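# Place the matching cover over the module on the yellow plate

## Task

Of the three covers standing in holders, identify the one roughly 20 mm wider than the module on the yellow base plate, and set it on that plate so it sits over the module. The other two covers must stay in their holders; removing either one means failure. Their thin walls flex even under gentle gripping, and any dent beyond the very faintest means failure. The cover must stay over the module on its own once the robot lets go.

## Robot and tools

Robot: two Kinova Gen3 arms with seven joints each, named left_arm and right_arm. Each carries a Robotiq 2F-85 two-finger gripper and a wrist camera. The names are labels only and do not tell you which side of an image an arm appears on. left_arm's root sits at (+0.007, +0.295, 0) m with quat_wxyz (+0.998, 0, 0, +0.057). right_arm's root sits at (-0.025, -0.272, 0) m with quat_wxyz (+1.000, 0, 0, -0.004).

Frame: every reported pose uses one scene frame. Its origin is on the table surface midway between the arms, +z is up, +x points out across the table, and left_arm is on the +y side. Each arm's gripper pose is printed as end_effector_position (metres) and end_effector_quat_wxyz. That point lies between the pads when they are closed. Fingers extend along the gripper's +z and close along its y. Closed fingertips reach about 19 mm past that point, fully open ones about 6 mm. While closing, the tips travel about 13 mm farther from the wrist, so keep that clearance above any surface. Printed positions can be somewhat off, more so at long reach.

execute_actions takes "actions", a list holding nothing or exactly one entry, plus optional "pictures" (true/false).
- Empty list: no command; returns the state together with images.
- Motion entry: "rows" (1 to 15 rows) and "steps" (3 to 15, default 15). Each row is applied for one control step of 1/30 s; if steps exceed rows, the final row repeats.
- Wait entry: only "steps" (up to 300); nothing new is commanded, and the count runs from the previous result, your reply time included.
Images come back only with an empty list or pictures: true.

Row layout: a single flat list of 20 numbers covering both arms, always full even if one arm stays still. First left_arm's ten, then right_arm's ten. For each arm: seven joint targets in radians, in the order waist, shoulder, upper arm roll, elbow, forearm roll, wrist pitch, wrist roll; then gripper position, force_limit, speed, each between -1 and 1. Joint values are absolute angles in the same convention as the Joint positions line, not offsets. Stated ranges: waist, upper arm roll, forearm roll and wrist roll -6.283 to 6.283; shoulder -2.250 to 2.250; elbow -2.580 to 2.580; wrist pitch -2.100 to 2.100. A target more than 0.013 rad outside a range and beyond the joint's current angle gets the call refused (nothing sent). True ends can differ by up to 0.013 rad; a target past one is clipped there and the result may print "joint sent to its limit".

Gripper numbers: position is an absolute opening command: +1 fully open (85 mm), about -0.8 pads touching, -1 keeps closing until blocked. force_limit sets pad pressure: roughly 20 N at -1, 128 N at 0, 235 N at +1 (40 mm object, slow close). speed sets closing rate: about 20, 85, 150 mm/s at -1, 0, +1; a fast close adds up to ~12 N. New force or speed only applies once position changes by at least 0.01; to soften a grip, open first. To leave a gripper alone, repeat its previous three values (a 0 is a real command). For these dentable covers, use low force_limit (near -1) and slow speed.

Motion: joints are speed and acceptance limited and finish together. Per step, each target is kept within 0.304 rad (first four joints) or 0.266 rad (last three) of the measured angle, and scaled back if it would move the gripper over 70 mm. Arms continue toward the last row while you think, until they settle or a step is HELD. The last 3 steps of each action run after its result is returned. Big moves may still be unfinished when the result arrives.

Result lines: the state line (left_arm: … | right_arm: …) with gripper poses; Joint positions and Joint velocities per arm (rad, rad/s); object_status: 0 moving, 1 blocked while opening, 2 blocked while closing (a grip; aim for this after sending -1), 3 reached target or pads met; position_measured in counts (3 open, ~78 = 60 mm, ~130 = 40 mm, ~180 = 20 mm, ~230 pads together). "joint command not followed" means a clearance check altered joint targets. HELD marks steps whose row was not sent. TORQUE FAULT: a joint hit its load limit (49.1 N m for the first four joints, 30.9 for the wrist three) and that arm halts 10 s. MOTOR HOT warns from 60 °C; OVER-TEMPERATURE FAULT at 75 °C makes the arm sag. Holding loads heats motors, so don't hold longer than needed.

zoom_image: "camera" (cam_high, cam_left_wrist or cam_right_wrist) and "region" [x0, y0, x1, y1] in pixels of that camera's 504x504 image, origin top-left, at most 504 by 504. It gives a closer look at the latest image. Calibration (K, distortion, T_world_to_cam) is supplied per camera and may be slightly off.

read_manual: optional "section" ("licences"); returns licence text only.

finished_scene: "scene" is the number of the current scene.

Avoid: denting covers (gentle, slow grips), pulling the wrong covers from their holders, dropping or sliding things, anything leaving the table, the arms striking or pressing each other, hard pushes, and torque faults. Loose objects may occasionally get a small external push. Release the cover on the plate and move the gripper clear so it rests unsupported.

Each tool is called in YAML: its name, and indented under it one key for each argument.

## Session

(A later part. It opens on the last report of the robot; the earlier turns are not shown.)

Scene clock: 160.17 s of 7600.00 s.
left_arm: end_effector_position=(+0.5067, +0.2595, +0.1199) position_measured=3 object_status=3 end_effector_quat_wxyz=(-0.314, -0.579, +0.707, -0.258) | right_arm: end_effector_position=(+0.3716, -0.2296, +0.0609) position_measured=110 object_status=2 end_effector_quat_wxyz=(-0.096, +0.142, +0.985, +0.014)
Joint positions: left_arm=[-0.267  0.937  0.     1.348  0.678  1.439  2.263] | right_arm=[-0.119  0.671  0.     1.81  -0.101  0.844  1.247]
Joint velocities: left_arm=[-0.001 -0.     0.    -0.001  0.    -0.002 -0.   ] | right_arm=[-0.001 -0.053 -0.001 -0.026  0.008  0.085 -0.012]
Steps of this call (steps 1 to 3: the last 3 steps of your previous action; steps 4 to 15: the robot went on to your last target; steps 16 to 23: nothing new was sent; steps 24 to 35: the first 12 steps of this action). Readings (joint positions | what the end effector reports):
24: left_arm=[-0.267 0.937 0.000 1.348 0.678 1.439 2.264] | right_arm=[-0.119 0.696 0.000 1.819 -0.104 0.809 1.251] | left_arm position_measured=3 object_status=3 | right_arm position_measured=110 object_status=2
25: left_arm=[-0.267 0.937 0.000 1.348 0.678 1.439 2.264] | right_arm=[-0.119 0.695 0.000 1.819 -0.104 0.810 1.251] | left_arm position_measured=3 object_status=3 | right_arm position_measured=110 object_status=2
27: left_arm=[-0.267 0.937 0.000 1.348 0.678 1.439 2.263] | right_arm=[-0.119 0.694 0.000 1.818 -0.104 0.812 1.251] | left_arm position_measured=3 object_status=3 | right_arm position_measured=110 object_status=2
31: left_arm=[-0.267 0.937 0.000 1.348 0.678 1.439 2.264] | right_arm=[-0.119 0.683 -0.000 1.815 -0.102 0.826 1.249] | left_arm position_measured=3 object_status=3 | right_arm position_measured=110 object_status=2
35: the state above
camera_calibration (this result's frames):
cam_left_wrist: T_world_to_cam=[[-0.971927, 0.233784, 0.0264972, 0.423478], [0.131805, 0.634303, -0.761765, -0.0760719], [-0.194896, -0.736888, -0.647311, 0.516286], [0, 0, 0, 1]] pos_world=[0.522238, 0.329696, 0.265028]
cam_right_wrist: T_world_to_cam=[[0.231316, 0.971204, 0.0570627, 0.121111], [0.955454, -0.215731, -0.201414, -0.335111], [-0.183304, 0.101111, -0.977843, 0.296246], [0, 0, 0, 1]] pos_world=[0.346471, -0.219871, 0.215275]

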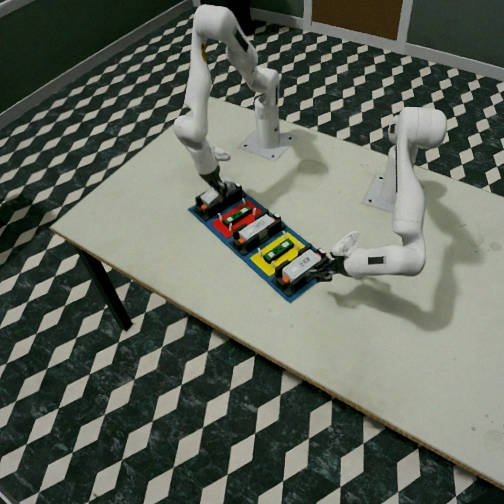

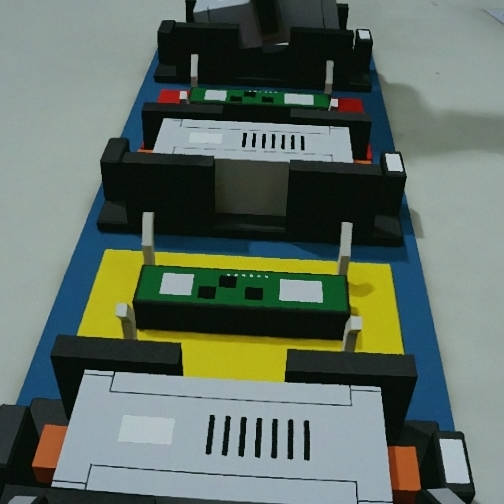

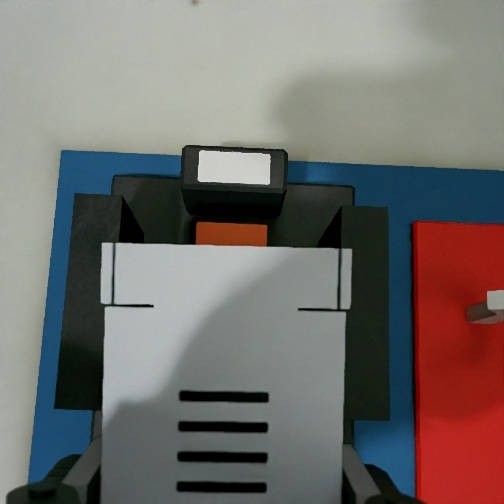

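execute_actions:
  actions:
    - {"rows": [ [-0.2669,0.9368,0,1.3477,0.6779,1.4388,2.2635,1,-1,0,-0.11917,0.66246,0,1.80669,-0.10005,0.85509,1.24515,-1,-1,-1], [-0.2669,0.9368,0,1.3477,0.6779,1.4388,2.2635,1,-1,0,-0.11917,0.65739,0,1.80461,-0.09948,0.86221,1.24429,-1,-1,-1], [-0.2669,0.9368,0,1.3477,0.6779,1.4388,2.2635,1,-1,0,-0.11917,0.65159,0,1.80223,-0.09883,0.87034,1.24331,-1,-1,-1], [-0.2669,0.9368,0,1.3477,0.6779,1.4388,2.2635,1,-1,0,-0.11917,0.64579,0,1.79985,-0.09818,0.87847,1.24233,-1,-1,-1], [-0.2669,0.9368,0,1.3477,0.6779,1.4388,2.2635,1,-1,0,-0.11917,0.64000,0,1.79747,-0.09752,0.88660,1.24135,-1,-1,-1], [-0.2669,0.9368,0,1.3477,0.6779,1.4388,2.2635,1,-1,0,-0.11917,0.63420,0,1.79509,-0.09687,0.89473,1.24037,-1,-1,-1], [-0.2669,0.9368,0,1.3477,0.6779,1.4388,2.2635,1,-1,0,-0.11917,0.62840,0,1.79271,-0.09622,0.90286,1.23938,-1,-1,-1], [-0.2669,0.9368,0,1.3477,0.6779,1.4388,2.2635,1,-1,0,-0.11917,0.62261,0,1.79033,-0.09556,0.91099,1.23840,-1,-1,-1], [-0.2669,0.9368,0,1.3477,0.6779,1.4388,2.2635,1,-1,0,-0.11917,0.61681,0,1.78795,-0.09491,0.91913,1.23742,-1,-1,-1], [-0.2669,0.9368,0,1.3477,0.6779,1.4388,2.2635,1,-1,0,-0.11917,0.61101,0,1.78557,-0.09426,0.92726,1.23644,-1,-1,-1], [-0.2669,0.9368,0,1.3477,0.6779,1.4388,2.2635,1,-1,0,-0.11917,0.60522,0,1.78319,-0.09361,0.93539,1.23546,-1,-1,-1], [-0.2669,0.9368,0,1.3477,0.6779,1.4388,2.2635,1,-1,0,-0.11917,0.59942,0,1.78081,-0.09295,0.94352,1.23448,-1,-1,-1], [-0.2669,0.9368,0,1.3477,0.6779,1.4388,2.2635,1,-1,0,-0.11917,0.59580,0,1.77933,-0.09254,0.94860,1.23387,-1,-1,-1], [-0.2669,0.9368,0,1.3477,0.6779,1.4388,2.2635,1,-1,0,-0.11917,0.593625,0,1.778434,-0.0923,0.95165,1.2335,-1,-1,-1] ], "steps": 15}
  pictures: true

Scene clock: 162.33 s of 7600.00 s.
left_arm: end_effector_position=(+0.5067, +0.2595, +0.1199) position_measured=3 object_status=3 end_effector_quat_wxyz=(-0.314, -0.579, +0.707, -0.258) | right_arm: end_effector_position=(+0.3718, -0.2295, +0.0898) position_measured=110 object_status=2 end_effector_quat_wxyz=(-0.096, +0.142, +0.985, +0.014)
Joint positions: left_arm=[-0.267  0.937  0.     1.348  0.678  1.439  2.264] | right_arm=[-0.119  0.617 -0.     1.788 -0.095  0.919  1.237]
Joint velocities: left_arm=[ 0.001  0.     0.001  0.001 -0.     0.    -0.   ] | right_arm=[ 0.001 -0.169  0.001 -0.073  0.019  0.24  -0.029]
Steps of this call (steps 1 to 3: the last 3 steps of your previous action; steps 4 to 15: the robot went on to your last target; steps 16 to 53: nothing new was sent; steps 54 to 65: the first 12 steps of this action). Readings (joint positions | what the end effector reports):
54: left_arm=[-0.267 0.937 0.000 1.348 0.678 1.439 2.264] | right_arm=[-0.119 0.666 -0.000 1.808 -0.100 0.851 1.246] | left_arm position_measured=3 object_status=3 | right_arm position_measured=110 object_status=2
55: left_arm=[-0.267 0.937 0.000 1.348 0.678 1.439 2.264] | right_arm=[-0.119 0.664 -0.000 1.808 -0.100 0.852 1.245] | left_arm position_measured=3 object_status=3 | right_arm position_measured=110 object_status=2
57: left_arm=[-0.267 0.937 0.000 1.348 0.678 1.439 2.263] | right_arm=[-0.119 0.657 -0.000 1.805 -0.100 0.861 1.244] | left_arm position_measured=3 object_status=3 | right_arm position_measured=110 object_status=2
61: left_arm=[-0.267 0.937 0.000 1.348 0.678 1.439 2.263] | right_arm=[-0.119 0.639 -0.000 1.797 -0.097 0.887 1.241] | left_arm position_measured=3 object_status=3 | right_arm position_measured=110 object_status=2
65: the state above
camera_calibration (this result's frames):
cam_left_wrist: T_world_to_cam=[[-0.971928, 0.233784, 0.0264972, 0.423478], [0.131805, 0.634304, -0.761765, -0.0760719], [-0.194896, -0.736888, -0.647311, 0.516286], [0, 0, 0, 1]] pos_world=[0.522238, 0.329696, 0.265028]
cam_right_wrist: T_world_to_cam=[[0.230837, 0.971302, 0.0573237, 0.11957], [0.955654, -0.215257, -0.200971, -0.329457], [-0.182864, 0.101173, -0.977919, 0.324399], [0, 0, 0, 1]] pos_world=[0.346567, -0.219877, 0.24417]

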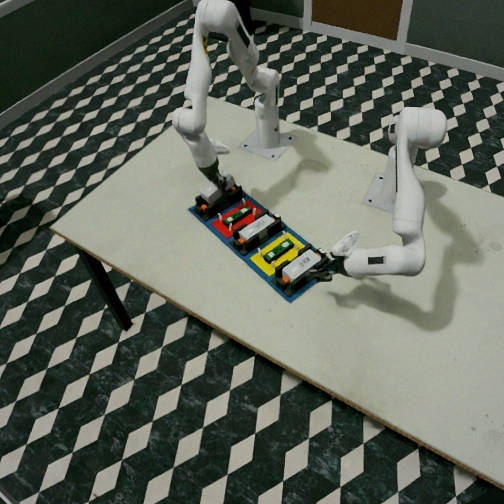

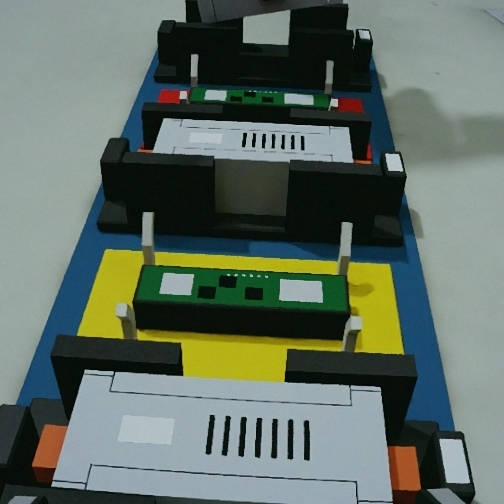

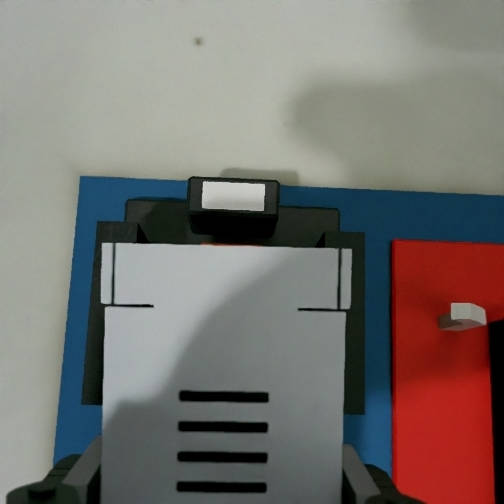

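execute_actions:
  actions:
    - {"rows": [ [-0.2669,0.9368,0,1.3477,0.6779,1.4388,2.2635,1,-1,0,-0.12010,0.59408,0,1.77739,-0.09215,0.95194,1.23247,-1,-1,-1], [-0.2669,0.9368,0,1.3477,0.6779,1.4388,2.2635,1,-1,0,-0.12283,0.59542,0,1.77431,-0.09169,0.95278,1.22944,-1,-1,-1], [-0.2669,0.9368,0,1.3477,0.6779,1.4388,2.2635,1,-1,0,-0.12727,0.59760,0,1.76930,-0.09095,0.95415,1.22452,-1,-1,-1], [-0.2669,0.9368,0,1.3477,0.6779,1.4388,2.2635,1,-1,0,-0.13332,0.60058,0,1.76247,-0.08995,0.95603,1.21780,-1,-1,-1], [-0.2669,0.9368,0,1.3477,0.6779,1.4388,2.2635,1,-1,0,-0.14091,0.60430,0,1.75391,-0.08869,0.95837,1.20938,-1,-1,-1], [-0.2669,0.9368,0,1.3477,0.6779,1.4388,2.2635,1,-1,0,-0.14993,0.60873,0,1.74372,-0.08719,0.96117,1.19937,-1,-1,-1], [-0.2669,0.9368,0,1.3477,0.6779,1.4388,2.2635,1,-1,0,-0.16031,0.61383,0,1.73202,-0.08546,0.96437,1.18786,-1,-1,-1], [-0.2669,0.9368,0,1.3477,0.6779,1.4388,2.2635,1,-1,0,-0.17194,0.61954,0,1.71889,-0.08353,0.96797,1.17495,-1,-1,-1], [-0.2669,0.9368,0,1.3477,0.6779,1.4388,2.2635,1,-1,0,-0.18475,0.62583,0,1.70444,-0.08140,0.97193,1.16075,-1,-1,-1], [-0.2669,0.9368,0,1.3477,0.6779,1.4388,2.2635,1,-1,0,-0.19863,0.63265,0,1.68878,-0.07909,0.97623,1.14535,-1,-1,-1], [-0.2669,0.9368,0,1.3477,0.6779,1.4388,2.2635,1,-1,0,-0.21350,0.63995,0,1.67200,-0.07662,0.98083,1.12885,-1,-1,-1], [-0.2669,0.9368,0,1.3477,0.6779,1.4388,2.2635,1,-1,0,-0.22927,0.64770,0,1.65420,-0.07400,0.98570,1.11135,-1,-1,-1], [-0.2669,0.9368,0,1.3477,0.6779,1.4388,2.2635,1,-1,0,-0.24585,0.65584,0,1.63549,-0.07125,0.99083,1.09295,-1,-1,-1], [-0.2669,0.9368,0,1.3477,0.6779,1.4388,2.2635,1,-1,0,-0.26316,0.66434,0,1.61597,-0.06837,0.99618,1.07376,-1,-1,-1], [-0.2669,0.9368,0,1.3477,0.6779,1.4388,2.2635,1,-1,0,-0.28109,0.67315,0,1.59574,-0.06539,1.00173,1.05386,-1,-1,-1] ], "steps": 15}

execute_actions:
  actions:
    - {"rows": [ [-0.2669,0.9368,0,1.3477,0.6779,1.4388,2.2635,1,-1,0,-0.29956,0.68222,0,1.57490,-0.06232,1.00744,1.03337,-1,-1,-1], [-0.2669,0.9368,0,1.3477,0.6779,1.4388,2.2635,1,-1,0,-0.31848,0.69151,0,1.55355,-0.05918,1.01329,1.01238,-1,-1,-1], [-0.2669,0.9368,0,1.3477,0.6779,1.4388,2.2635,1,-1,0,-0.33776,0.70098,0,1.53179,-0.05597,1.01926,0.99099,-1,-1,-1], [-0.2669,0.9368,0,1.3477,0.6779,1.4388,2.2635,1,-1,0,-0.35731,0.71058,0,1.50973,-0.05272,1.02530,0.96930,-1,-1,-1], [-0.2669,0.9368,0,1.3477,0.6779,1.4388,2.2635,1,-1,0,-0.37704,0.72027,0,1.48747,-0.04944,1.03141,0.94741,-1,-1,-1], [-0.2669,0.9368,0,1.3477,0.6779,1.4388,2.2635,1,-1,0,-0.39686,0.73001,0,1.46511,-0.04615,1.03754,0.92542,-1,-1,-1], [-0.2669,0.9368,0,1.3477,0.6779,1.4388,2.2635,1,-1,0,-0.41668,0.73974,0,1.44275,-0.04286,1.04367,0.90344,-1,-1,-1], [-0.2669,0.9368,0,1.3477,0.6779,1.4388,2.2635,1,-1,0,-0.43641,0.74943,0,1.42048,-0.03958,1.04977,0.88155,-1,-1,-1], [-0.2669,0.9368,0,1.3477,0.6779,1.4388,2.2635,1,-1,0,-0.45596,0.75903,0,1.39843,-0.03633,1.05582,0.85986,-1,-1,-1], [-0.2669,0.9368,0,1.3477,0.6779,1.4388,2.2635,1,-1,0,-0.47524,0.76850,0,1.37667,-0.03312,1.06178,0.83847,-1,-1,-1], [-0.2669,0.9368,0,1.3477,0.6779,1.4388,2.2635,1,-1,0,-0.49416,0.77779,0,1.35532,-0.02998,1.06763,0.81748,-1,-1,-1], [-0.2669,0.9368,0,1.3477,0.6779,1.4388,2.2635,1,-1,0,-0.51263,0.78686,0,1.33448,-0.02691,1.07334,0.79698,-1,-1,-1], [-0.2669,0.9368,0,1.3477,0.6779,1.4388,2.2635,1,-1,0,-0.53056,0.79567,0,1.31425,-0.02393,1.07889,0.77709,-1,-1,-1], [-0.2669,0.9368,0,1.3477,0.6779,1.4388,2.2635,1,-1,0,-0.54786,0.80417,0,1.29473,-0.02105,1.08424,0.75790,-1,-1,-1], [-0.2669,0.9368,0,1.3477,0.6779,1.4388,2.2635,1,-1,0,-0.56444,0.81231,0,1.27602,-0.01830,1.08937,0.73950,-1,-1,-1] ], "steps": 15}

execute_actions:
  actions:
    - {"rows": [ [-0.2669,0.9368,0,1.3477,0.6779,1.4388,2.2635,1,-1,0,-0.58021,0.82006,0,1.25822,-0.01568,1.09425,0.72200,-1,-1,-1], [-0.2669,0.9368,0,1.3477,0.6779,1.4388,2.2635,1,-1,0,-0.59509,0.82736,0,1.24144,-0.01321,1.09885,0.70550,-1,-1,-1], [-0.2669,0.9368,0,1.3477,0.6779,1.4388,2.2635,1,-1,0,-0.60897,0.83418,0,1.22578,-0.01090,1.10314,0.69010,-1,-1,-1], [-0.2669,0.9368,0,1.3477,0.6779,1.4388,2.2635,1,-1,0,-0.62177,0.84047,0,1.21133,-0.00877,1.10710,0.67590,-1,-1,-1], [-0.2669,0.9368,0,1.3477,0.6779,1.4388,2.2635,1,-1,0,-0.63341,0.84618,0,1.19820,-0.00684,1.11070,0.66299,-1,-1,-1], [-0.2669,0.9368,0,1.3477,0.6779,1.4388,2.2635,1,-1,0,-0.64378,0.85128,0,1.18650,-0.00511,1.11391,0.65148,-1,-1,-1], [-0.2669,0.9368,0,1.3477,0.6779,1.4388,2.2635,1,-1,0,-0.65281,0.85571,0,1.17631,-0.00361,1.11670,0.64147,-1,-1,-1], [-0.2669,0.9368,0,1.3477,0.6779,1.4388,2.2635,1,-1,0,-0.66039,0.85943,0,1.16775,-0.00235,1.11905,0.63305,-1,-1,-1], [-0.2669,0.9368,0,1.3477,0.6779,1.4388,2.2635,1,-1,0,-0.66645,0.86241,0,1.16092,-0.00135,1.12092,0.62633,-1,-1,-1], [-0.2669,0.9368,0,1.3477,0.6779,1.4388,2.2635,1,-1,0,-0.67089,0.86459,0,1.15591,-0.00061,1.12229,0.62141,-1,-1,-1], [-0.2669,0.9368,0,1.3477,0.6779,1.4388,2.2635,1,-1,0,-0.67362,0.86593,0,1.15283,-0.00015,1.12314,0.61838,-1,-1,-1], [-0.2669,0.9368,0,1.3477,0.6779,1.4388,2.2635,1,-1,0,-0.674545,0.866385,0,1.151785,0,1.123423,0.617349,-1,-1,-1] ], "steps": 15}

execute_actions:
  actions:
    - {"rows": [ [-0.2669,0.9368,0,1.3477,0.6779,1.4388,2.2635,1,-1,0,-0.674545,0.866385,0,1.151785,0,1.123423,0.617349,-1,-1,-1] ], "steps": 12}
  pictures: true

Scene clock: 164.93 s of 7600.00 s.
left_arm: end_effector_position=(+0.5067, +0.2595, +0.1199) position_measured=3 object_status=3 end_effector_quat_wxyz=(-0.314, -0.579, +0.707, -0.258) | right_arm: end_effector_position=(+0.3928, -0.2029, +0.1022) position_measured=110 object_status=2 end_effector_quat_wxyz=(-0.087, +0.140, +0.986, +0.007)
Joint positions: left_arm=[-0.267  0.937  0.     1.348  0.678  1.439  2.264] | right_arm=[-0.183  0.625  0.001  1.709 -0.082  0.971  1.165]
Joint velocities: left_arm=[-0.    -0.001 -0.001  0.001 -0.     0.002  0.002] | right_arm=[-0.341  0.169 -0.001 -0.386  0.059  0.106 -0.381]
Steps of this call (steps 1 to 3: the last 3 steps of your previous action; steps 4 to 30: the robot went on to your last target; steps 31 to 66: nothing new was sent; steps 67 to 78: the first 12 steps of this action). Readings (joint positions | what the end effector reports):
67: left_arm=[-0.267 0.937 0.000 1.348 0.678 1.439 2.264] | right_arm=[-0.119 0.594 0.000 1.778 -0.092 0.952 1.233] | left_arm position_measured=3 object_status=3 | right_arm position_measured=110 object_status=2
68: left_arm=[-0.267 0.937 0.000 1.348 0.678 1.439 2.263] | right_arm=[-0.120 0.594 0.000 1.778 -0.092 0.952 1.233] | left_arm position_measured=3 object_status=3 | right_arm position_measured=110 object_status=2
70: left_arm=[-0.267 0.937 0.000 1.348 0.678 1.439 2.263] | right_arm=[-0.124 0.596 0.000 1.774 -0.091 0.953 1.229] | left_arm position_measured=3 object_status=3 | right_arm position_measured=110 object_status=2
74: left_arm=[-0.267 0.937 0.000 1.348 0.678 1.439 2.263] | right_arm=[-0.145 0.607 0.001 1.751 -0.088 0.959 1.207] | left_arm position_measured=3 object_status=3 | right_arm position_measured=110 object_status=2
78: the state above

Scene clock: 165.43 s of 7600.00 s.
left_arm: end_effector_position=(+0.5067, +0.2595, +0.1199) position_measured=3 object_status=3 end_effector_quat_wxyz=(-0.314, -0.579, +0.707, -0.258) | right_arm: end_effector_position=(+0.4547, -0.0734, +0.1051) position_measured=110 object_status=2 end_effector_quat_wxyz=(-0.043, +0.140, +0.989, -0.007)
Joint positions: left_arm=[-0.267  0.937  0.     1.348  0.678  1.439  2.264] | right_arm=[-0.428  0.746  0.     1.429 -0.041  1.047  0.891]
Joint velocities: left_arm=[-0.001  0.     0.    -0.    -0.    -0.001 -0.001] | right_arm=[-0.568  0.278 -0.    -0.645  0.094  0.176 -0.633]
Steps of this call (steps 1 to 3: the last 3 steps of your previous action; steps 4 to 15: the first 12 steps of this action). Readings (joint positions | what the end effector reports):
4: left_arm=[-0.267 0.937 0.000 1.348 0.678 1.439 2.263] | right_arm=[-0.235 0.651 0.001 1.649 -0.073 0.987 1.106] | left_arm position_measured=3 object_status=3 | right_arm position_measured=110 object_status=2
5: left_arm=[-0.267 0.937 0.000 1.348 0.678 1.439 2.263] | right_arm=[-0.250 0.658 0.001 1.632 -0.070 0.992 1.089] | left_arm position_measured=3 object_status=3 | right_arm position_measured=110 object_status=2
7: left_arm=[-0.267 0.937 0.000 1.348 0.678 1.439 2.264] | right_arm=[-0.283 0.674 0.001 1.595 -0.065 1.002 1.053] | left_arm position_measured=3 object_status=3 | right_arm position_measured=110 object_status=2
11: left_arm=[-0.267 0.937 0.000 1.348 0.678 1.439 2.264] | right_arm=[-0.353 0.709 0.000 1.515 -0.053 1.024 0.975] | left_arm position_measured=3 object_status=3 | right_arm position_measured=110 object_status=2
15: the state above

Scene clock: 165.93 s of 7600.00 s.
left_arm: end_effector_position=(+0.5067, +0.2595, +0.1199) position_measured=3 object_status=3 end_effector_quat_wxyz=(-0.314, -0.579, +0.707, -0.258) | right_arm: end_effector_position=(+0.4665, +0.0714, +0.1104) position_measured=110 object_status=2 end_effector_quat_wxyz=(-0.002, +0.143, +0.990, +0.000)
Joint positions: left_arm=[-0.267  0.937  0.     1.348  0.678  1.439  2.264] | right_arm=[-0.658  0.857 -0.001  1.169 -0.003  1.118  0.634]
Joint velocities: left_arm=[ 0.001 -0.     0.     0.001  0.     0.    -0.001] | right_arm=[-0.205  0.097 -0.005 -0.235  0.031  0.063 -0.234]
Steps of this call (steps 1 to 3: the last 3 steps of your previous action; steps 4 to 15: the first 12 steps of this action). Readings (joint positions | what the end effector reports):
4: left_arm=[-0.267 0.937 0.000 1.348 0.678 1.439 2.264] | right_arm=[-0.503 0.783 0.000 1.344 -0.028 1.070 0.807] | left_arm position_measured=3 object_status=3 | right_arm position_measured=110 object_status=2
5: left_arm=[-0.267 0.937 0.000 1.348 0.678 1.439 2.264] | right_arm=[-0.521 0.791 0.000 1.324 -0.025 1.076 0.787] | left_arm position_measured=3 object_status=3 | right_arm position_measured=110 object_status=2
7: left_arm=[-0.267 0.937 0.000 1.348 0.678 1.439 2.264] | right_arm=[-0.556 0.808 -0.000 1.285 -0.020 1.087 0.748] | left_arm position_measured=3 object_status=3 | right_arm position_measured=110 object_status=2
11: left_arm=[-0.267 0.937 0.000 1.348 0.678 1.439 2.263] | right_arm=[-0.616 0.838 -0.000 1.216 -0.010 1.106 0.680] | left_arm position_measured=3 object_status=3 | right_arm position_measured=110 object_status=2
15: the state above

Scene clock: 166.33 s of 7600.00 s.
left_arm: end_effector_position=(+0.5067, +0.2595, +0.1199) position_measured=3 object_status=3 end_effector_quat_wxyz=(-0.314, -0.579, +0.707, -0.258) | right_arm: end_effector_position=(+0.4652, +0.0814, +0.1101) position_measured=110 object_status=2 end_effector_quat_wxyz=(+0.000, +0.143, +0.990, +0.000)
Joint positions: left_arm=[-0.267  0.937  0.     1.348  0.678  1.439  2.264] | right_arm=[-0.674  0.866 -0.     1.152 -0.     1.123  0.617]
Joint velocities: left_arm=[-0.    -0.001  0.    -0.     0.     0.001  0.   ] | right_arm=[-0.003  0.001  0.001 -0.    -0.     0.    -0.001]
Steps of this call (steps 1 to 3: the last 3 steps of your previous action; steps 4 to 12: the first 9 steps of this action). Readings (joint positions | what the end effector reports):
4: left_arm=[-0.267 0.937 0.000 1.348 0.678 1.439 2.264] | right_arm=[-0.671 0.864 -0.001 1.154 -0.001 1.123 0.619] | left_arm position_measured=3 object_status=3 | right_arm position_measured=110 object_status=2
5: left_arm=[-0.267 0.937 0.000 1.348 0.678 1.439 2.264] | right_arm=[-0.672 0.864 -0.001 1.153 -0.000 1.123 0.619] | left_arm position_measured=3 object_status=3 | right_arm position_measured=110 object_status=2
7: left_arm=[-0.267 0.937 0.000 1.348 0.678 1.439 2.263] | right_arm=[-0.673 0.865 -0.000 1.152 -0.000 1.123 0.618] | left_arm position_measured=3 object_status=3 | right_arm position_measured=110 object_status=2
11: left_arm=[-0.267 0.937 0.000 1.348 0.678 1.439 2.263] | right_arm=[-0.674 0.866 -0.000 1.152 -0.000 1.123 0.617] | left_arm position_measured=3 object_status=3 | right_arm position_measured=110 object_status=2
12: the state above
camera_calibration (this result's frames):
cam_left_wrist: T_world_to_cam=[[-0.971928, 0.233784, 0.0264974, 0.423478], [0.131805, 0.634304, -0.761765, -0.076072], [-0.194896, -0.736888, -0.647311, 0.516286], [0, 0, 0, 1]] pos_world=[0.522238, 0.329696, 0.265028]
cam_right_wrist: T_world_to_cam=[[0.221646, 0.974054, 0.0457438, -0.199841], [0.975124, -0.221518, -0.00791925, -0.377526], [0.00241929, 0.0463612, -0.998922, 0.250455], [0, 0, 0, 1]] pos_world=[0.411823, 0.0994153, 0.256337]

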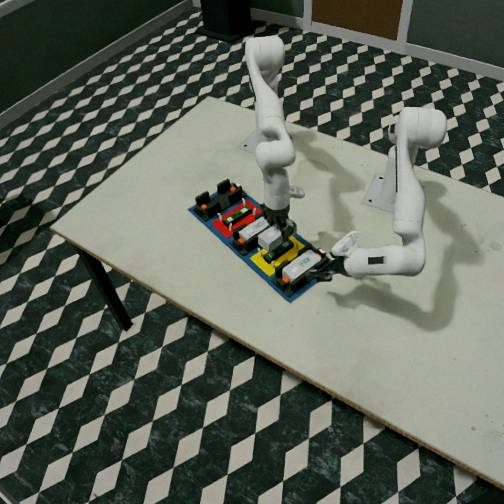

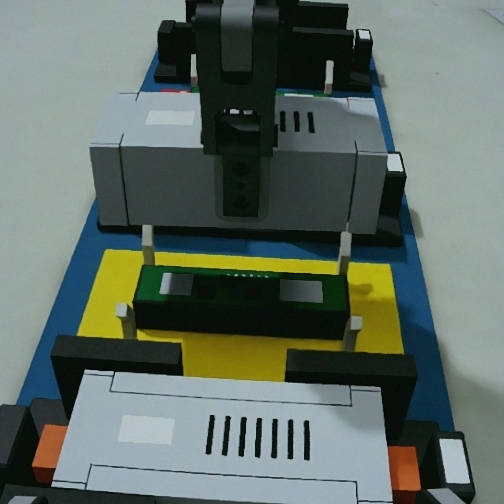

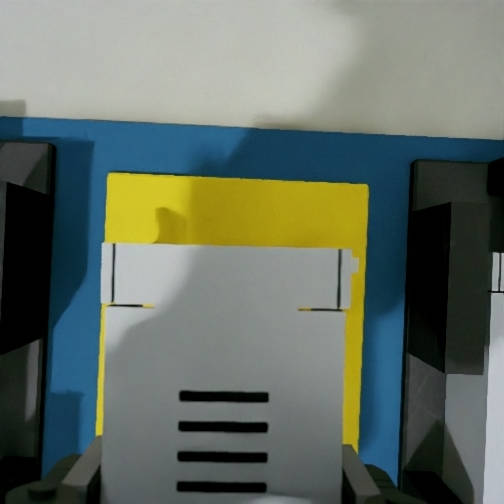

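zoom_image:
  camera: "cam_right_wrist"
  region: [80, 150, 400, 330]

zoom_image:
  camera: "cam_left_wrist"
  region: [60, 80, 420, 360]

Region (80, 150, 400, 330) of cam_right_wrist's 504x504 image, scaled by 1.575; it fills the top 284 rows of this view, and the rest is white.

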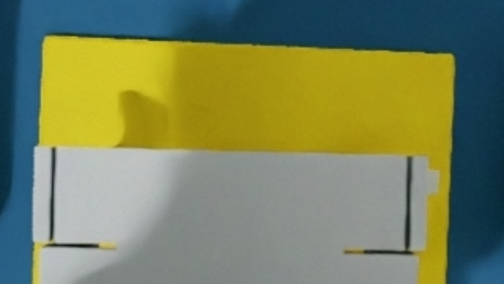

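Region (60, 80, 420, 360) of cam_left_wrist's 504x504 image, scaled by 1.400.

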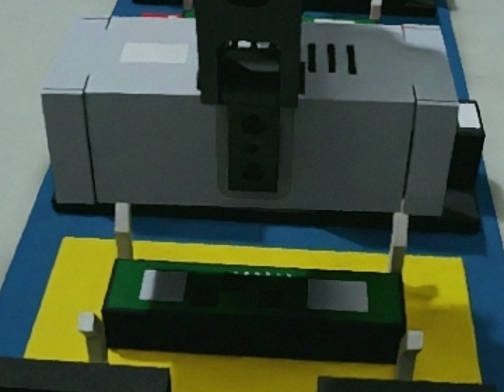

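execute_actions:
  actions:
    - {"rows": [ [-0.2669,0.9368,0,1.3477,0.6779,1.4388,2.2635,1,-1,0,-0.67456,0.86737,0,1.15247,0,1.12175,0.61698,-1,-1,-1], [-0.2669,0.9368,0,1.3477,0.6779,1.4388,2.2635,1,-1,0,-0.67461,0.87011,0,1.15436,0,1.11713,0.61595,-1,-1,-1], [-0.2669,0.9368,0,1.3477,0.6779,1.4388,2.2635,1,-1,0,-0.67468,0.87423,0,1.15721,0,1.11015,0.61440,-1,-1,-1], [-0.2669,0.9368,0,1.3477,0.6779,1.4388,2.2635,1,-1,0,-0.67477,0.87941,0,1.16079,0,1.10140,0.61246,-1,-1,-1], [-0.2669,0.9368,0,1.3477,0.6779,1.4388,2.2635,1,-1,0,-0.67487,0.88528,0,1.16485,0,1.09147,0.61026,-1,-1,-1], [-0.2669,0.9368,0,1.3477,0.6779,1.4388,2.2635,1,-1,0,-0.67497,0.89150,0,1.16915,0,1.08095,0.60792,-1,-1,-1], [-0.2669,0.9368,0,1.3477,0.6779,1.4388,2.2635,1,-1,0,-0.67508,0.89772,0,1.17345,0,1.07043,0.60559,-1,-1,-1], [-0.2669,0.9368,0,1.3477,0.6779,1.4388,2.2635,1,-1,0,-0.67518,0.90359,0,1.17750,0,1.06049,0.60338,-1,-1,-1], [-0.2669,0.9368,0,1.3477,0.6779,1.4388,2.2635,1,-1,0,-0.67526,0.90877,0,1.18108,0,1.05174,0.60144,-1,-1,-1], [-0.2669,0.9368,0,1.3477,0.6779,1.4388,2.2635,1,-1,0,-0.67533,0.91290,0,1.18393,0,1.04476,0.59989,-1,-1,-1], [-0.2669,0.9368,0,1.3477,0.6779,1.4388,2.2635,1,-1,0,-0.67538,0.91563,0,1.18582,0,1.04014,0.59887,-1,-1,-1], [-0.2669,0.9368,0,1.3477,0.6779,1.4388,2.2635,1,-1,0,-0.675398,0.916616,0,1.186507,0,1.038470,0.598496,-1,-1,-1] ], "steps": 15}

execute_actions:
  actions:
    - {"rows": [ [-0.2669,0.9368,0,1.3477,0.6779,1.4388,2.2635,1,-1,0,-0.675398,0.916616,0,1.186507,0,1.038470,0.598496,-1,-1,-1] ], "steps": 12}
  pictures: true

Scene clock: 168.23 s of 7600.00 s.
left_arm: end_effector_position=(+0.5067, +0.2595, +0.1199) position_measured=3 object_status=3 end_effector_quat_wxyz=(-0.314, -0.579, +0.707, -0.258) | right_arm: end_effector_position=(+0.4654, +0.0823, +0.0774) position_measured=110 object_status=2 end_effector_quat_wxyz=(-0.000, +0.150, +0.989, -0.000)
Joint positions: left_arm=[-0.267  0.937  0.     1.348  0.678  1.439  2.264] | right_arm=[-0.675  0.907 -0.     1.18   0.     1.054  0.602]
Joint velocities: left_arm=[ 0.     0.001 -0.001 -0.     0.     0.     0.   ] | right_arm=[-0.002  0.116 -0.002  0.086  0.001 -0.202 -0.045]
Steps of this call (steps 1 to 3: the last 3 steps of your previous action; steps 4 to 15: the robot went on to your last target; steps 16 to 45: nothing new was sent; steps 46 to 57: the first 12 steps of this action). Readings (joint positions | what the end effector reports):
46: left_arm=[-0.267 0.937 0.000 1.348 0.678 1.439 2.264] | right_arm=[-0.675 0.867 0.000 1.152 -0.000 1.123 0.617] | left_arm position_measured=3 object_status=3 | right_arm position_measured=110 object_status=2
47: left_arm=[-0.267 0.937 0.000 1.348 0.678 1.439 2.264] | right_arm=[-0.675 0.867 0.000 1.152 -0.000 1.122 0.617] | left_arm position_measured=3 object_status=3 | right_arm position_measured=110 object_status=2
49: left_arm=[-0.267 0.937 0.000 1.348 0.678 1.439 2.264] | right_arm=[-0.675 0.871 0.000 1.154 0.000 1.116 0.616] | left_arm position_measured=3 object_status=3 | right_arm position_measured=110 object_status=2
53: left_arm=[-0.267 0.937 0.000 1.348 0.678 1.439 2.263] | right_arm=[-0.675 0.887 0.000 1.166 0.000 1.089 0.610] | left_arm position_measured=3 object_status=3 | right_arm position_measured=110 object_status=2
57: the state above

Scene clock: 168.63 s of 7600.00 s.
left_arm: end_effector_position=(+0.5067, +0.2595, +0.1199) position_measured=3 object_status=3 end_effector_quat_wxyz=(-0.314, -0.579, +0.707, -0.258) | right_arm: end_effector_position=(+0.4654, +0.0824, +0.0701) position_measured=110 object_status=2 end_effector_quat_wxyz=(+0.000, +0.152, +0.988, +0.000)
Joint positions: left_arm=[-0.267  0.937  0.     1.348  0.678  1.439  2.264] | right_arm=[-0.675  0.916 -0.     1.186 -0.     1.039  0.599]
Joint velocities: left_arm=[-0.001 -0.     0.001 -0.    -0.     0.002  0.   ] | right_arm=[-0.     0.002  0.    -0.002 -0.    -0.001  0.   ]
Steps of this call (steps 1 to 3: the last 3 steps of your previous action; steps 4 to 12: the first 9 steps of this action). Readings (joint positions | what the end effector reports):
4: left_arm=[-0.267 0.937 0.000 1.348 0.678 1.439 2.264] | right_arm=[-0.675 0.915 -0.000 1.186 -0.000 1.041 0.599] | left_arm position_measured=3 object_status=3 | right_arm position_measured=110 object_status=2
5: left_arm=[-0.267 0.937 0.000 1.348 0.678 1.439 2.263] | right_arm=[-0.675 0.915 -0.000 1.186 -0.000 1.040 0.599] | left_arm position_measured=3 object_status=3 | right_arm position_measured=110 object_status=2
7: left_arm=[-0.267 0.937 0.000 1.348 0.678 1.439 2.263] | right_arm=[-0.675 0.916 -0.000 1.186 0.000 1.039 0.599] | left_arm position_measured=3 object_status=3 | right_arm position_measured=110 object_status=2
11: left_arm=[-0.267 0.937 0.000 1.348 0.678 1.439 2.264] | right_arm=[-0.675 0.916 -0.000 1.186 0.000 1.039 0.599] | left_arm position_measured=3 object_status=3 | right_arm position_measured=110 object_status=2
12: the state above
camera_calibration (this result's frames):
cam_left_wrist: T_world_to_cam=[[-0.971928, 0.233784, 0.0264972, 0.423478], [0.131805, 0.634303, -0.761765, -0.0760718], [-0.194896, -0.736888, -0.647311, 0.516286], [0, 0, 0, 1]] pos_world=[0.522238, 0.329696, 0.265028]
cam_right_wrist: T_world_to_cam=[[0.238902, 0.969971, 0.045632, -0.206696], [0.971038, -0.238791, -0.00794649, -0.374465], [0.00318868, 0.0462089, -0.998927, 0.210064], [0, 0, 0, 1]] pos_world=[0.41233, 0.101363, 0.216294]

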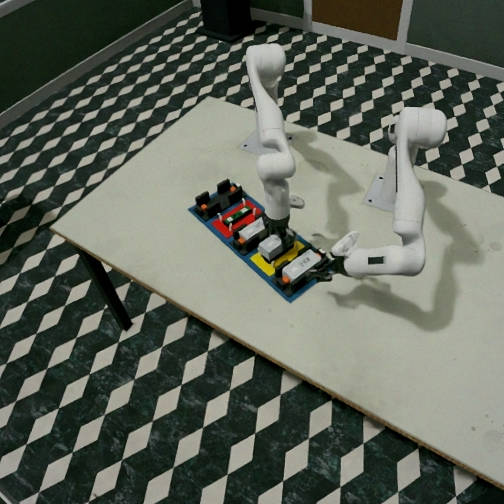

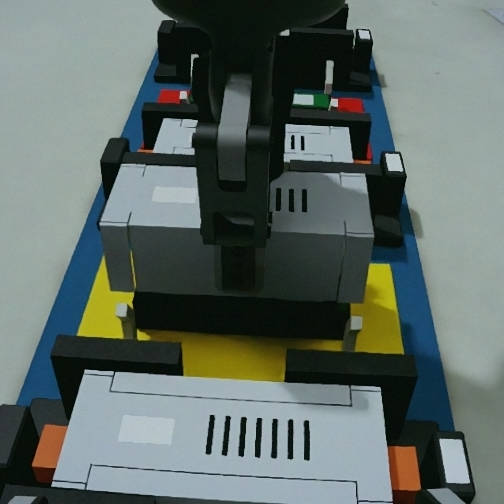

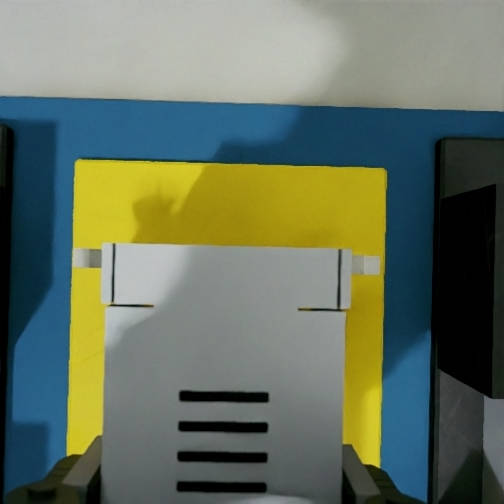

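zoom_image:
  camera: "cam_right_wrist"
  region: [50, 140, 410, 330]

zoom_image:
  camera: "cam_left_wrist"
  region: [70, 140, 420, 370]

Region (50, 140, 410, 330) of cam_right_wrist's 504x504 image, scaled by 1.400; it fills the top 266 rows of this view, and the rest is white.

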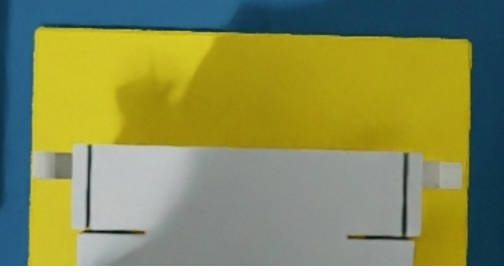

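Region (70, 140, 420, 370) of cam_left_wrist's 504x504 image, scaled by 1.440; it fills the top 331 rows of this view, and the rest is white.

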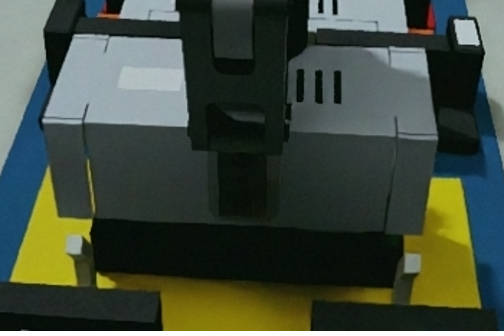

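execute_actions:
  actions:
    - {"rows": [ [-0.2669,0.9368,0,1.3477,0.6779,1.4388,2.2635,1,-1,0,-0.67608,0.91594,0,1.18801,0,1.03764,0.59782,-1,-1,-1], [-0.2669,0.9368,0,1.3477,0.6779,1.4388,2.2635,1,-1,0,-0.67675,0.91527,0,1.18951,0,1.03681,0.59714,-1,-1,-1], [-0.2669,0.9368,0,1.3477,0.6779,1.4388,2.2635,1,-1,0,-0.67743,0.91460,0,1.19102,0,1.03598,0.59647,-1,-1,-1], [-0.2669,0.9368,0,1.3477,0.6779,1.4388,2.2635,1,-1,0,-0.67811,0.91393,0,1.19252,0,1.03515,0.59579,-1,-1,-1], [-0.2669,0.9368,0,1.3477,0.6779,1.4388,2.2635,1,-1,0,-0.678782,0.913255,0,1.194023,0,1.034315,0.595112,-1,-1,-1], [-0.2669,0.9368,0,1.3477,0.6779,1.4388,2.2635,1,-1,0,-0.678782,0.913255,0,1.194023,0,1.034315,0.595112,-1,-1,-1], [-0.2669,0.9368,0,1.3477,0.6779,1.4388,2.2635,1,-1,0,-0.678782,0.913255,0,1.194023,0,1.034315,0.595112,-1,-1,-1], [-0.2669,0.9368,0,1.3477,0.6779,1.4388,2.2635,1,-1,0,-0.678782,0.91394,0,1.19440,0,1.03325,0.595112,-1,-1,-1], [-0.2669,0.9368,0,1.3477,0.6779,1.4388,2.2635,1,-1,0,-0.678782,0.91525,0,1.19514,0,1.03120,0.595112,-1,-1,-1], [-0.2669,0.9368,0,1.3477,0.6779,1.4388,2.2635,1,-1,0,-0.678782,0.91722,0,1.19625,0,1.02812,0.595112,-1,-1,-1], [-0.2669,0.9368,0,1.3477,0.6779,1.4388,2.2635,1,-1,0,-0.678782,0.91920,0,1.19735,0,1.02504,0.595112,-1,-1,-1], [-0.2669,0.9368,0,1.3477,0.6779,1.4388,2.2635,1,-1,0,-0.678782,0.92119,0,1.19843,0,1.02197,0.595112,-1,-1,-1], [-0.2669,0.9368,0,1.3477,0.6779,1.4388,2.2635,1,-1,0,-0.678782,0.92319,0,1.19950,0,1.01890,0.595112,-1,-1,-1], [-0.2669,0.9368,0,1.3477,0.6779,1.4388,2.2635,1,-1,0,-0.678782,0.92520,0,1.20056,0,1.01583,0.595112,-1,-1,-1], [-0.2669,0.9368,0,1.3477,0.6779,1.4388,2.2635,1,-1,0,-0.678782,0.92722,0,1.20160,0,1.01277,0.595112,-1,-1,-1] ], "steps": 15}

execute_actions:
  actions:
    - {"rows": [ [-0.2669,0.9368,0,1.3477,0.6779,1.4388,2.2635,1,-1,0,-0.678782,0.92925,0,1.20262,0,1.00972,0.595112,-1,-1,-1], [-0.2669,0.9368,0,1.3477,0.6779,1.4388,2.2635,1,-1,0,-0.678782,0.93129,0,1.20363,0,1.00667,0.595112,-1,-1,-1], [-0.2669,0.9368,0,1.3477,0.6779,1.4388,2.2635,1,-1,0,-0.678782,0.93333,0,1.20463,0,1.00363,0.595112,-1,-1,-1], [-0.2669,0.9368,0,1.3477,0.6779,1.4388,2.2635,1,-1,0,-0.678782,0.93333,0,1.20463,0,1.00363,0.595112,-1,-1,-1] ], "steps": 15}
  pictures: true

Scene clock: 170.70 s of 7600.00 s.
left_arm: end_effector_position=(+0.5067, +0.2595, +0.1199) position_measured=3 object_status=3 end_effector_quat_wxyz=(-0.314, -0.579, +0.707, -0.258) | right_arm: end_effector_position=(+0.4630, +0.0831, +0.0671) position_measured=110 object_status=2 end_effector_quat_wxyz=(-0.000, +0.152, +0.988, -0.000)
Joint positions: left_arm=[-0.267  0.937  0.     1.348  0.678  1.439  2.264] | right_arm=[-0.679  0.917 -0.     1.196 -0.     1.029  0.595]
Joint velocities: left_arm=[-0.001  0.    -0.001 -0.     0.     0.001  0.001] | right_arm=[-0.002  0.044  0.     0.028  0.002 -0.071 -0.001]
Steps of this call (steps 1 to 3: the last 3 steps of your previous action; steps 4 to 15: the robot went on to your last target; steps 16 to 50: nothing new was sent; steps 51 to 62: the first 12 steps of this action). Readings (joint positions | what the end effector reports):
51: left_arm=[-0.267 0.937 0.000 1.348 0.678 1.439 2.264] | right_arm=[-0.676 0.916 0.000 1.187 0.000 1.038 0.598] | left_arm position_measured=3 object_status=3 | right_arm position_measured=110 object_status=2
52: left_arm=[-0.267 0.937 0.000 1.348 0.678 1.439 2.264] | right_arm=[-0.676 0.916 0.000 1.187 0.000 1.038 0.598] | left_arm position_measured=3 object_status=3 | right_arm position_measured=110 object_status=2
54: left_arm=[-0.267 0.937 0.000 1.348 0.678 1.439 2.264] | right_arm=[-0.677 0.915 0.000 1.189 0.000 1.037 0.597] | left_arm position_measured=3 object_status=3 | right_arm position_measured=110 object_status=2
58: left_arm=[-0.267 0.937 0.000 1.348 0.678 1.439 2.264] | right_arm=[-0.678 0.914 -0.000 1.193 -0.000 1.035 0.596] | left_arm position_measured=3 object_status=3 | right_arm position_measured=110 object_status=2
62: the state above

Scene clock: 171.20 s of 7600.00 s.
left_arm: end_effector_position=(+0.5067, +0.2595, +0.1199) position_measured=3 object_status=3 end_effector_quat_wxyz=(-0.314, -0.579, +0.707, -0.258) | right_arm: end_effector_position=(+0.4629, +0.0828, +0.0550) position_measured=110 object_status=2 end_effector_quat_wxyz=(-0.000, +0.152, +0.988, -0.000)
Joint positions: left_arm=[-0.267  0.937  0.     1.348  0.678  1.439  2.264] | right_arm=[-0.679  0.933  0.     1.205  0.     1.004  0.595]
Joint velocities: left_arm=[-0.001  0.001  0.001 -0.001  0.     0.    -0.   ] | right_arm=[-0.     0.001  0.001  0.     0.003 -0.001  0.001]
Steps of this call (steps 1 to 3: the last 3 steps of your previous action; steps 4 to 15: the first 12 steps of this action). Readings (joint positions | what the end effector reports):
4: left_arm=[-0.267 0.937 0.000 1.348 0.678 1.439 2.263] | right_arm=[-0.679 0.924 -0.000 1.200 -0.000 1.018 0.595] | left_arm position_measured=3 object_status=3 | right_arm position_measured=110 object_status=2
5: left_arm=[-0.267 0.937 0.000 1.348 0.678 1.439 2.263] | right_arm=[-0.679 0.926 -0.000 1.201 -0.000 1.015 0.595] | left_arm position_measured=3 object_status=3 | right_arm position_measured=110 object_status=2
7: left_arm=[-0.267 0.937 0.000 1.348 0.678 1.439 2.264] | right_arm=[-0.679 0.930 0.000 1.203 0.000 1.009 0.595] | left_arm position_measured=3 object_status=3 | right_arm position_measured=110 object_status=2
11: left_arm=[-0.267 0.937 0.000 1.348 0.678 1.439 2.264] | right_arm=[-0.679 0.933 0.000 1.205 0.000 1.005 0.595] | left_arm position_measured=3 object_status=3 | right_arm position_measured=110 object_status=2
15: the state above
camera_calibration (this result's frames):
cam_left_wrist: T_world_to_cam=[[-0.971928, 0.233784, 0.0264974, 0.423478], [0.131805, 0.634304, -0.761765, -0.0760719], [-0.194896, -0.736888, -0.647311, 0.516286], [0, 0, 0, 1]] pos_world=[0.522238, 0.329696, 0.265028]
cam_right_wrist: T_world_to_cam=[[0.238936, 0.969999, 0.0448617, -0.205782], [0.971031, -0.238811, -0.0082013, -0.372078], [0.00275823, 0.0455217, -0.99896, 0.195225], [0, 0, 0, 1]] pos_world=[0.409929, 0.101865, 0.201203]

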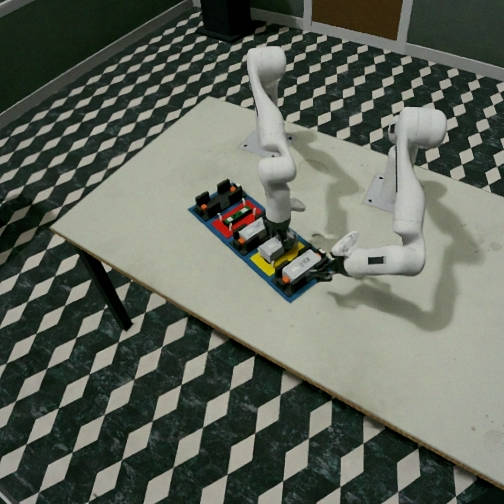

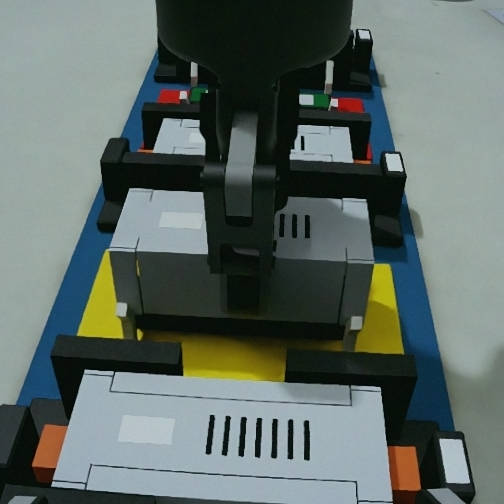

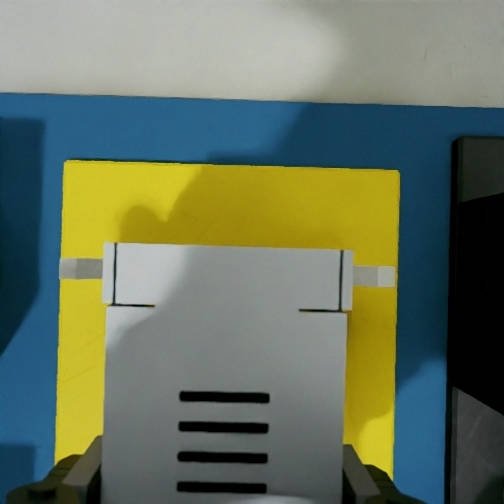

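execute_actions:
  actions:
    - {"rows": [ [-0.2669,0.9368,0,1.3477,0.6779,1.4388,2.2635,1,-1,0,-0.67869,0.93315,0,1.20504,0,1.00340,0.59321,-1,-1,-1], [-0.2669,0.9368,0,1.3477,0.6779,1.4388,2.2635,1,-1,0,-0.67860,0.93296,0,1.20545,0,1.00318,0.59130,-1,-1,-1], [-0.2669,0.9368,0,1.3477,0.6779,1.4388,2.2635,1,-1,0,-0.678502,0.93278,0,1.20586,0,1.00295,0.589392,-1,-1,-1], [-0.2669,0.9368,0,1.3477,0.6779,1.4388,2.2635,1,-1,0,-0.678502,0.93348,0,1.20617,0,1.00195,0.589392,-1,-1,-1], [-0.2669,0.9368,0,1.3477,0.6779,1.4388,2.2635,1,-1,0,-0.678502,0.93487,0,1.20678,0,0.99994,0.589392,-1,-1,-1], [-0.2669,0.9368,0,1.3477,0.6779,1.4388,2.2635,1,-1,0,-0.678502,0.93627,0,1.20739,0,0.99793,0.589392,-1,-1,-1], [-0.2669,0.9368,0,1.3477,0.6779,1.4388,2.2635,1,-1,0,-0.678502,0.93767,0,1.20801,0,0.99592,0.589392,-1,-1,-1], [-0.2669,0.9368,0,1.3477,0.6779,1.4388,2.2635,1,-1,0,-0.678502,0.93906,0,1.20862,0,0.99391,0.589392,-1,-1,-1], [-0.2669,0.9368,0,1.3477,0.6779,1.4388,2.2635,1,-1,0,-0.678502,0.94046,0,1.20923,0,0.99190,0.589392,-1,-1,-1], [-0.2669,0.9368,0,1.3477,0.6779,1.4388,2.2635,1,-1,0,-0.678502,0.94185,0,1.20985,0,0.98989,0.589392,-1,-1,-1], [-0.2669,0.9368,0,1.3477,0.6779,1.4388,2.2635,1,-1,0,-0.678502,0.94325,0,1.21046,0,0.98789,0.589392,-1,-1,-1], [-0.2669,0.9368,0,1.3477,0.6779,1.4388,2.2635,1,-1,0,-0.678502,0.94465,0,1.21107,0,0.98588,0.589392,-1,-1,-1], [-0.2669,0.9368,0,1.3477,0.6779,1.4388,2.2635,1,-1,0,-0.678502,0.94604,0,1.21169,0,0.98387,0.589392,-1,-1,-1], [-0.2669,0.9368,0,1.3477,0.6779,1.4388,2.2635,1,-1,0,-0.678502,0.94744,0,1.21230,0,0.98186,0.589392,-1,-1,-1], [-0.2669,0.9368,0,1.3477,0.6779,1.4388,2.2635,1,-1,0,-0.678502,0.94883,0,1.21291,0,0.97985,0.589392,-1,-1,-1] ], "steps": 15}

execute_actions:
  actions:
    - {"rows": [ [-0.2669,0.9368,0,1.3477,0.6779,1.4388,2.2635,1,-1,0,-0.678502,0.95023,0,1.21353,0,0.97784,0.589392,-1,-1,-1], [-0.2669,0.9368,0,1.3477,0.6779,1.4388,2.2635,1,-1,0,-0.678502,0.95163,0,1.21414,0,0.97583,0.589392,-1,-1,-1], [-0.2669,0.9368,0,1.3477,0.6779,1.4388,2.2635,1,-1,0,-0.678502,0.95302,0,1.21475,0,0.97382,0.589392,-1,-1,-1], [-0.2669,0.9368,0,1.3477,0.6779,1.4388,2.2635,1,-1,0,-0.678502,0.95372,0,1.21506,0,0.97282,0.589392,-1,-1,-1] ], "steps": 15}
  pictures: true

Scene clock: 172.33 s of 7600.00 s.
left_arm: end_effector_position=(+0.5067, +0.2595, +0.1199) position_measured=3 object_status=3 end_effector_quat_wxyz=(-0.314, -0.579, +0.707, -0.258) | right_arm: end_effector_position=(+0.4628, +0.0828, +0.0491) position_measured=110 object_status=2 end_effector_quat_wxyz=(-0.000, +0.154, +0.988, -0.000)
Joint positions: left_arm=[-0.267  0.937  0.     1.348  0.678  1.439  2.263] | right_arm=[-0.679  0.941 -0.     1.209  0.     0.991  0.59 ]
Joint velocities: left_arm=[-0.     0.001 -0.001  0.     0.    -0.     0.001] | right_arm=[ 0.     0.039  0.     0.018 -0.002 -0.059 -0.001]
Steps of this call (steps 1 to 3: the last 3 steps of your previous action; steps 4 to 15: the robot went on to your last target; steps 16 to 22: nothing new was sent; steps 23 to 34: the first 12 steps of this action). Readings (joint positions | what the end effector reports):
23: left_arm=[-0.267 0.937 0.000 1.348 0.678 1.439 2.264] | right_arm=[-0.679 0.933 0.000 1.205 0.000 1.004 0.595] | left_arm position_measured=3 object_status=3 | right_arm position_measured=110 object_status=2
24: left_arm=[-0.267 0.937 0.000 1.348 0.678 1.439 2.264] | right_arm=[-0.679 0.933 0.000 1.205 0.000 1.004 0.594] | left_arm position_measured=3 object_status=3 | right_arm position_measured=110 object_status=2
26: left_arm=[-0.267 0.937 0.000 1.348 0.678 1.439 2.264] | right_arm=[-0.679 0.933 0.000 1.206 0.000 1.003 0.592] | left_arm position_measured=3 object_status=3 | right_arm position_measured=110 object_status=2
30: left_arm=[-0.267 0.937 0.000 1.348 0.678 1.439 2.263] | right_arm=[-0.679 0.936 -0.000 1.207 0.000 0.999 0.590] | left_arm position_measured=3 object_status=3 | right_arm position_measured=110 object_status=2
34: the state above

Scene clock: 172.83 s of 7600.00 s.
left_arm: end_effector_position=(+0.5067, +0.2595, +0.1199) position_measured=3 object_status=3 end_effector_quat_wxyz=(-0.314, -0.579, +0.707, -0.258) | right_arm: end_effector_position=(+0.4628, +0.0828, +0.0401) position_measured=110 object_status=2 end_effector_quat_wxyz=(+0.000, +0.154, +0.988, -0.000)
Joint positions: left_arm=[-0.267  0.937  0.     1.348  0.678  1.439  2.263] | right_arm=[-0.679  0.954 -0.     1.215  0.     0.973  0.59 ]
Joint velocities: left_arm=[ 0.001 -0.    -0.     0.     0.     0.001 -0.001] | right_arm=[-0.001  0.002  0.001 -0.    -0.    -0.001 -0.   ]
Steps of this call (steps 1 to 3: the last 3 steps of your previous action; steps 4 to 15: the first 12 steps of this action). Readings (joint positions | what the end effector reports):
4: left_arm=[-0.267 0.937 0.000 1.348 0.678 1.439 2.264] | right_arm=[-0.679 0.947 -0.000 1.212 0.000 0.983 0.590] | left_arm position_measured=3 object_status=3 | right_arm position_measured=110 object_status=2
5: left_arm=[-0.267 0.937 0.000 1.348 0.678 1.439 2.263] | right_arm=[-0.679 0.948 -0.000 1.213 0.000 0.981 0.590] | left_arm position_measured=3 object_status=3 | right_arm position_measured=110 object_status=2
7: left_arm=[-0.267 0.937 0.000 1.348 0.678 1.439 2.264] | right_arm=[-0.679 0.951 -0.000 1.214 0.000 0.977 0.590] | left_arm position_measured=3 object_status=3 | right_arm position_measured=110 object_status=2
11: left_arm=[-0.267 0.937 0.000 1.348 0.678 1.439 2.264] | right_arm=[-0.679 0.953 -0.000 1.215 0.000 0.974 0.590] | left_arm position_measured=3 object_status=3 | right_arm position_measured=110 object_status=2
15: the state above
camera_calibration (this result's frames):
cam_left_wrist: T_world_to_cam=[[-0.971927, 0.233784, 0.0264971, 0.423478], [0.131805, 0.634303, -0.761765, -0.0760719], [-0.194896, -0.736888, -0.647311, 0.516286], [0, 0, 0, 1]] pos_world=[0.522238, 0.329696, 0.265028]
cam_right_wrist: T_world_to_cam=[[0.244156, 0.968669, 0.0454727, -0.207451], [0.96973, -0.244051, -0.00792532, -0.371066], [0.00342064, 0.0460312, -0.998934, 0.180016], [0, 0, 0, 1]] pos_world=[0.409869, 0.102106, 0.186317]

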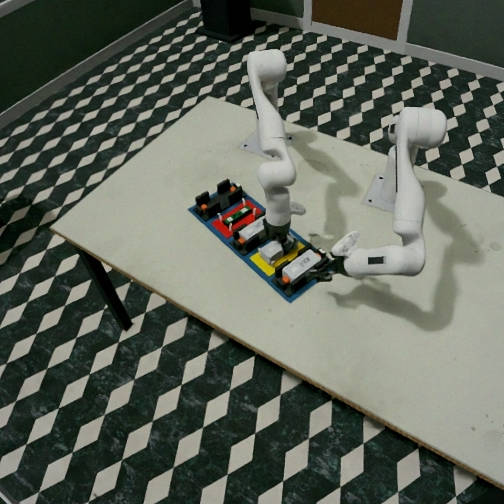

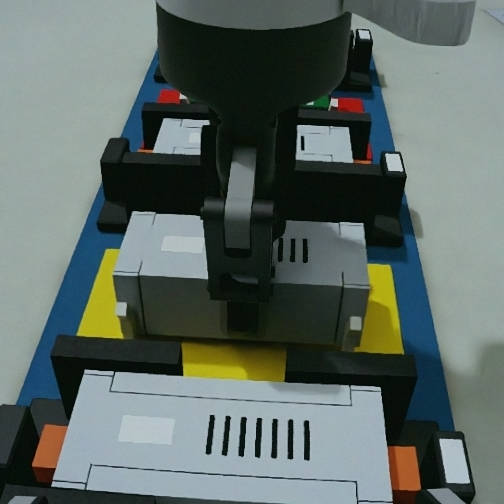

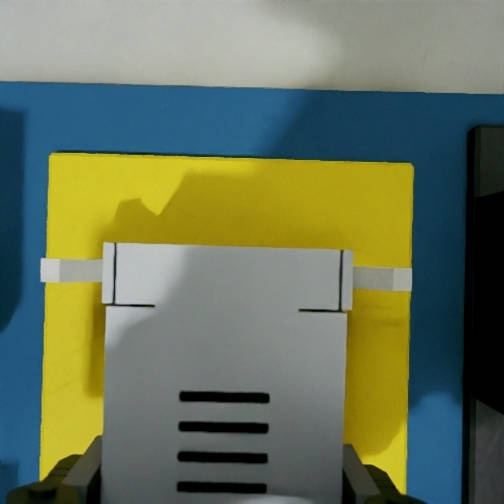

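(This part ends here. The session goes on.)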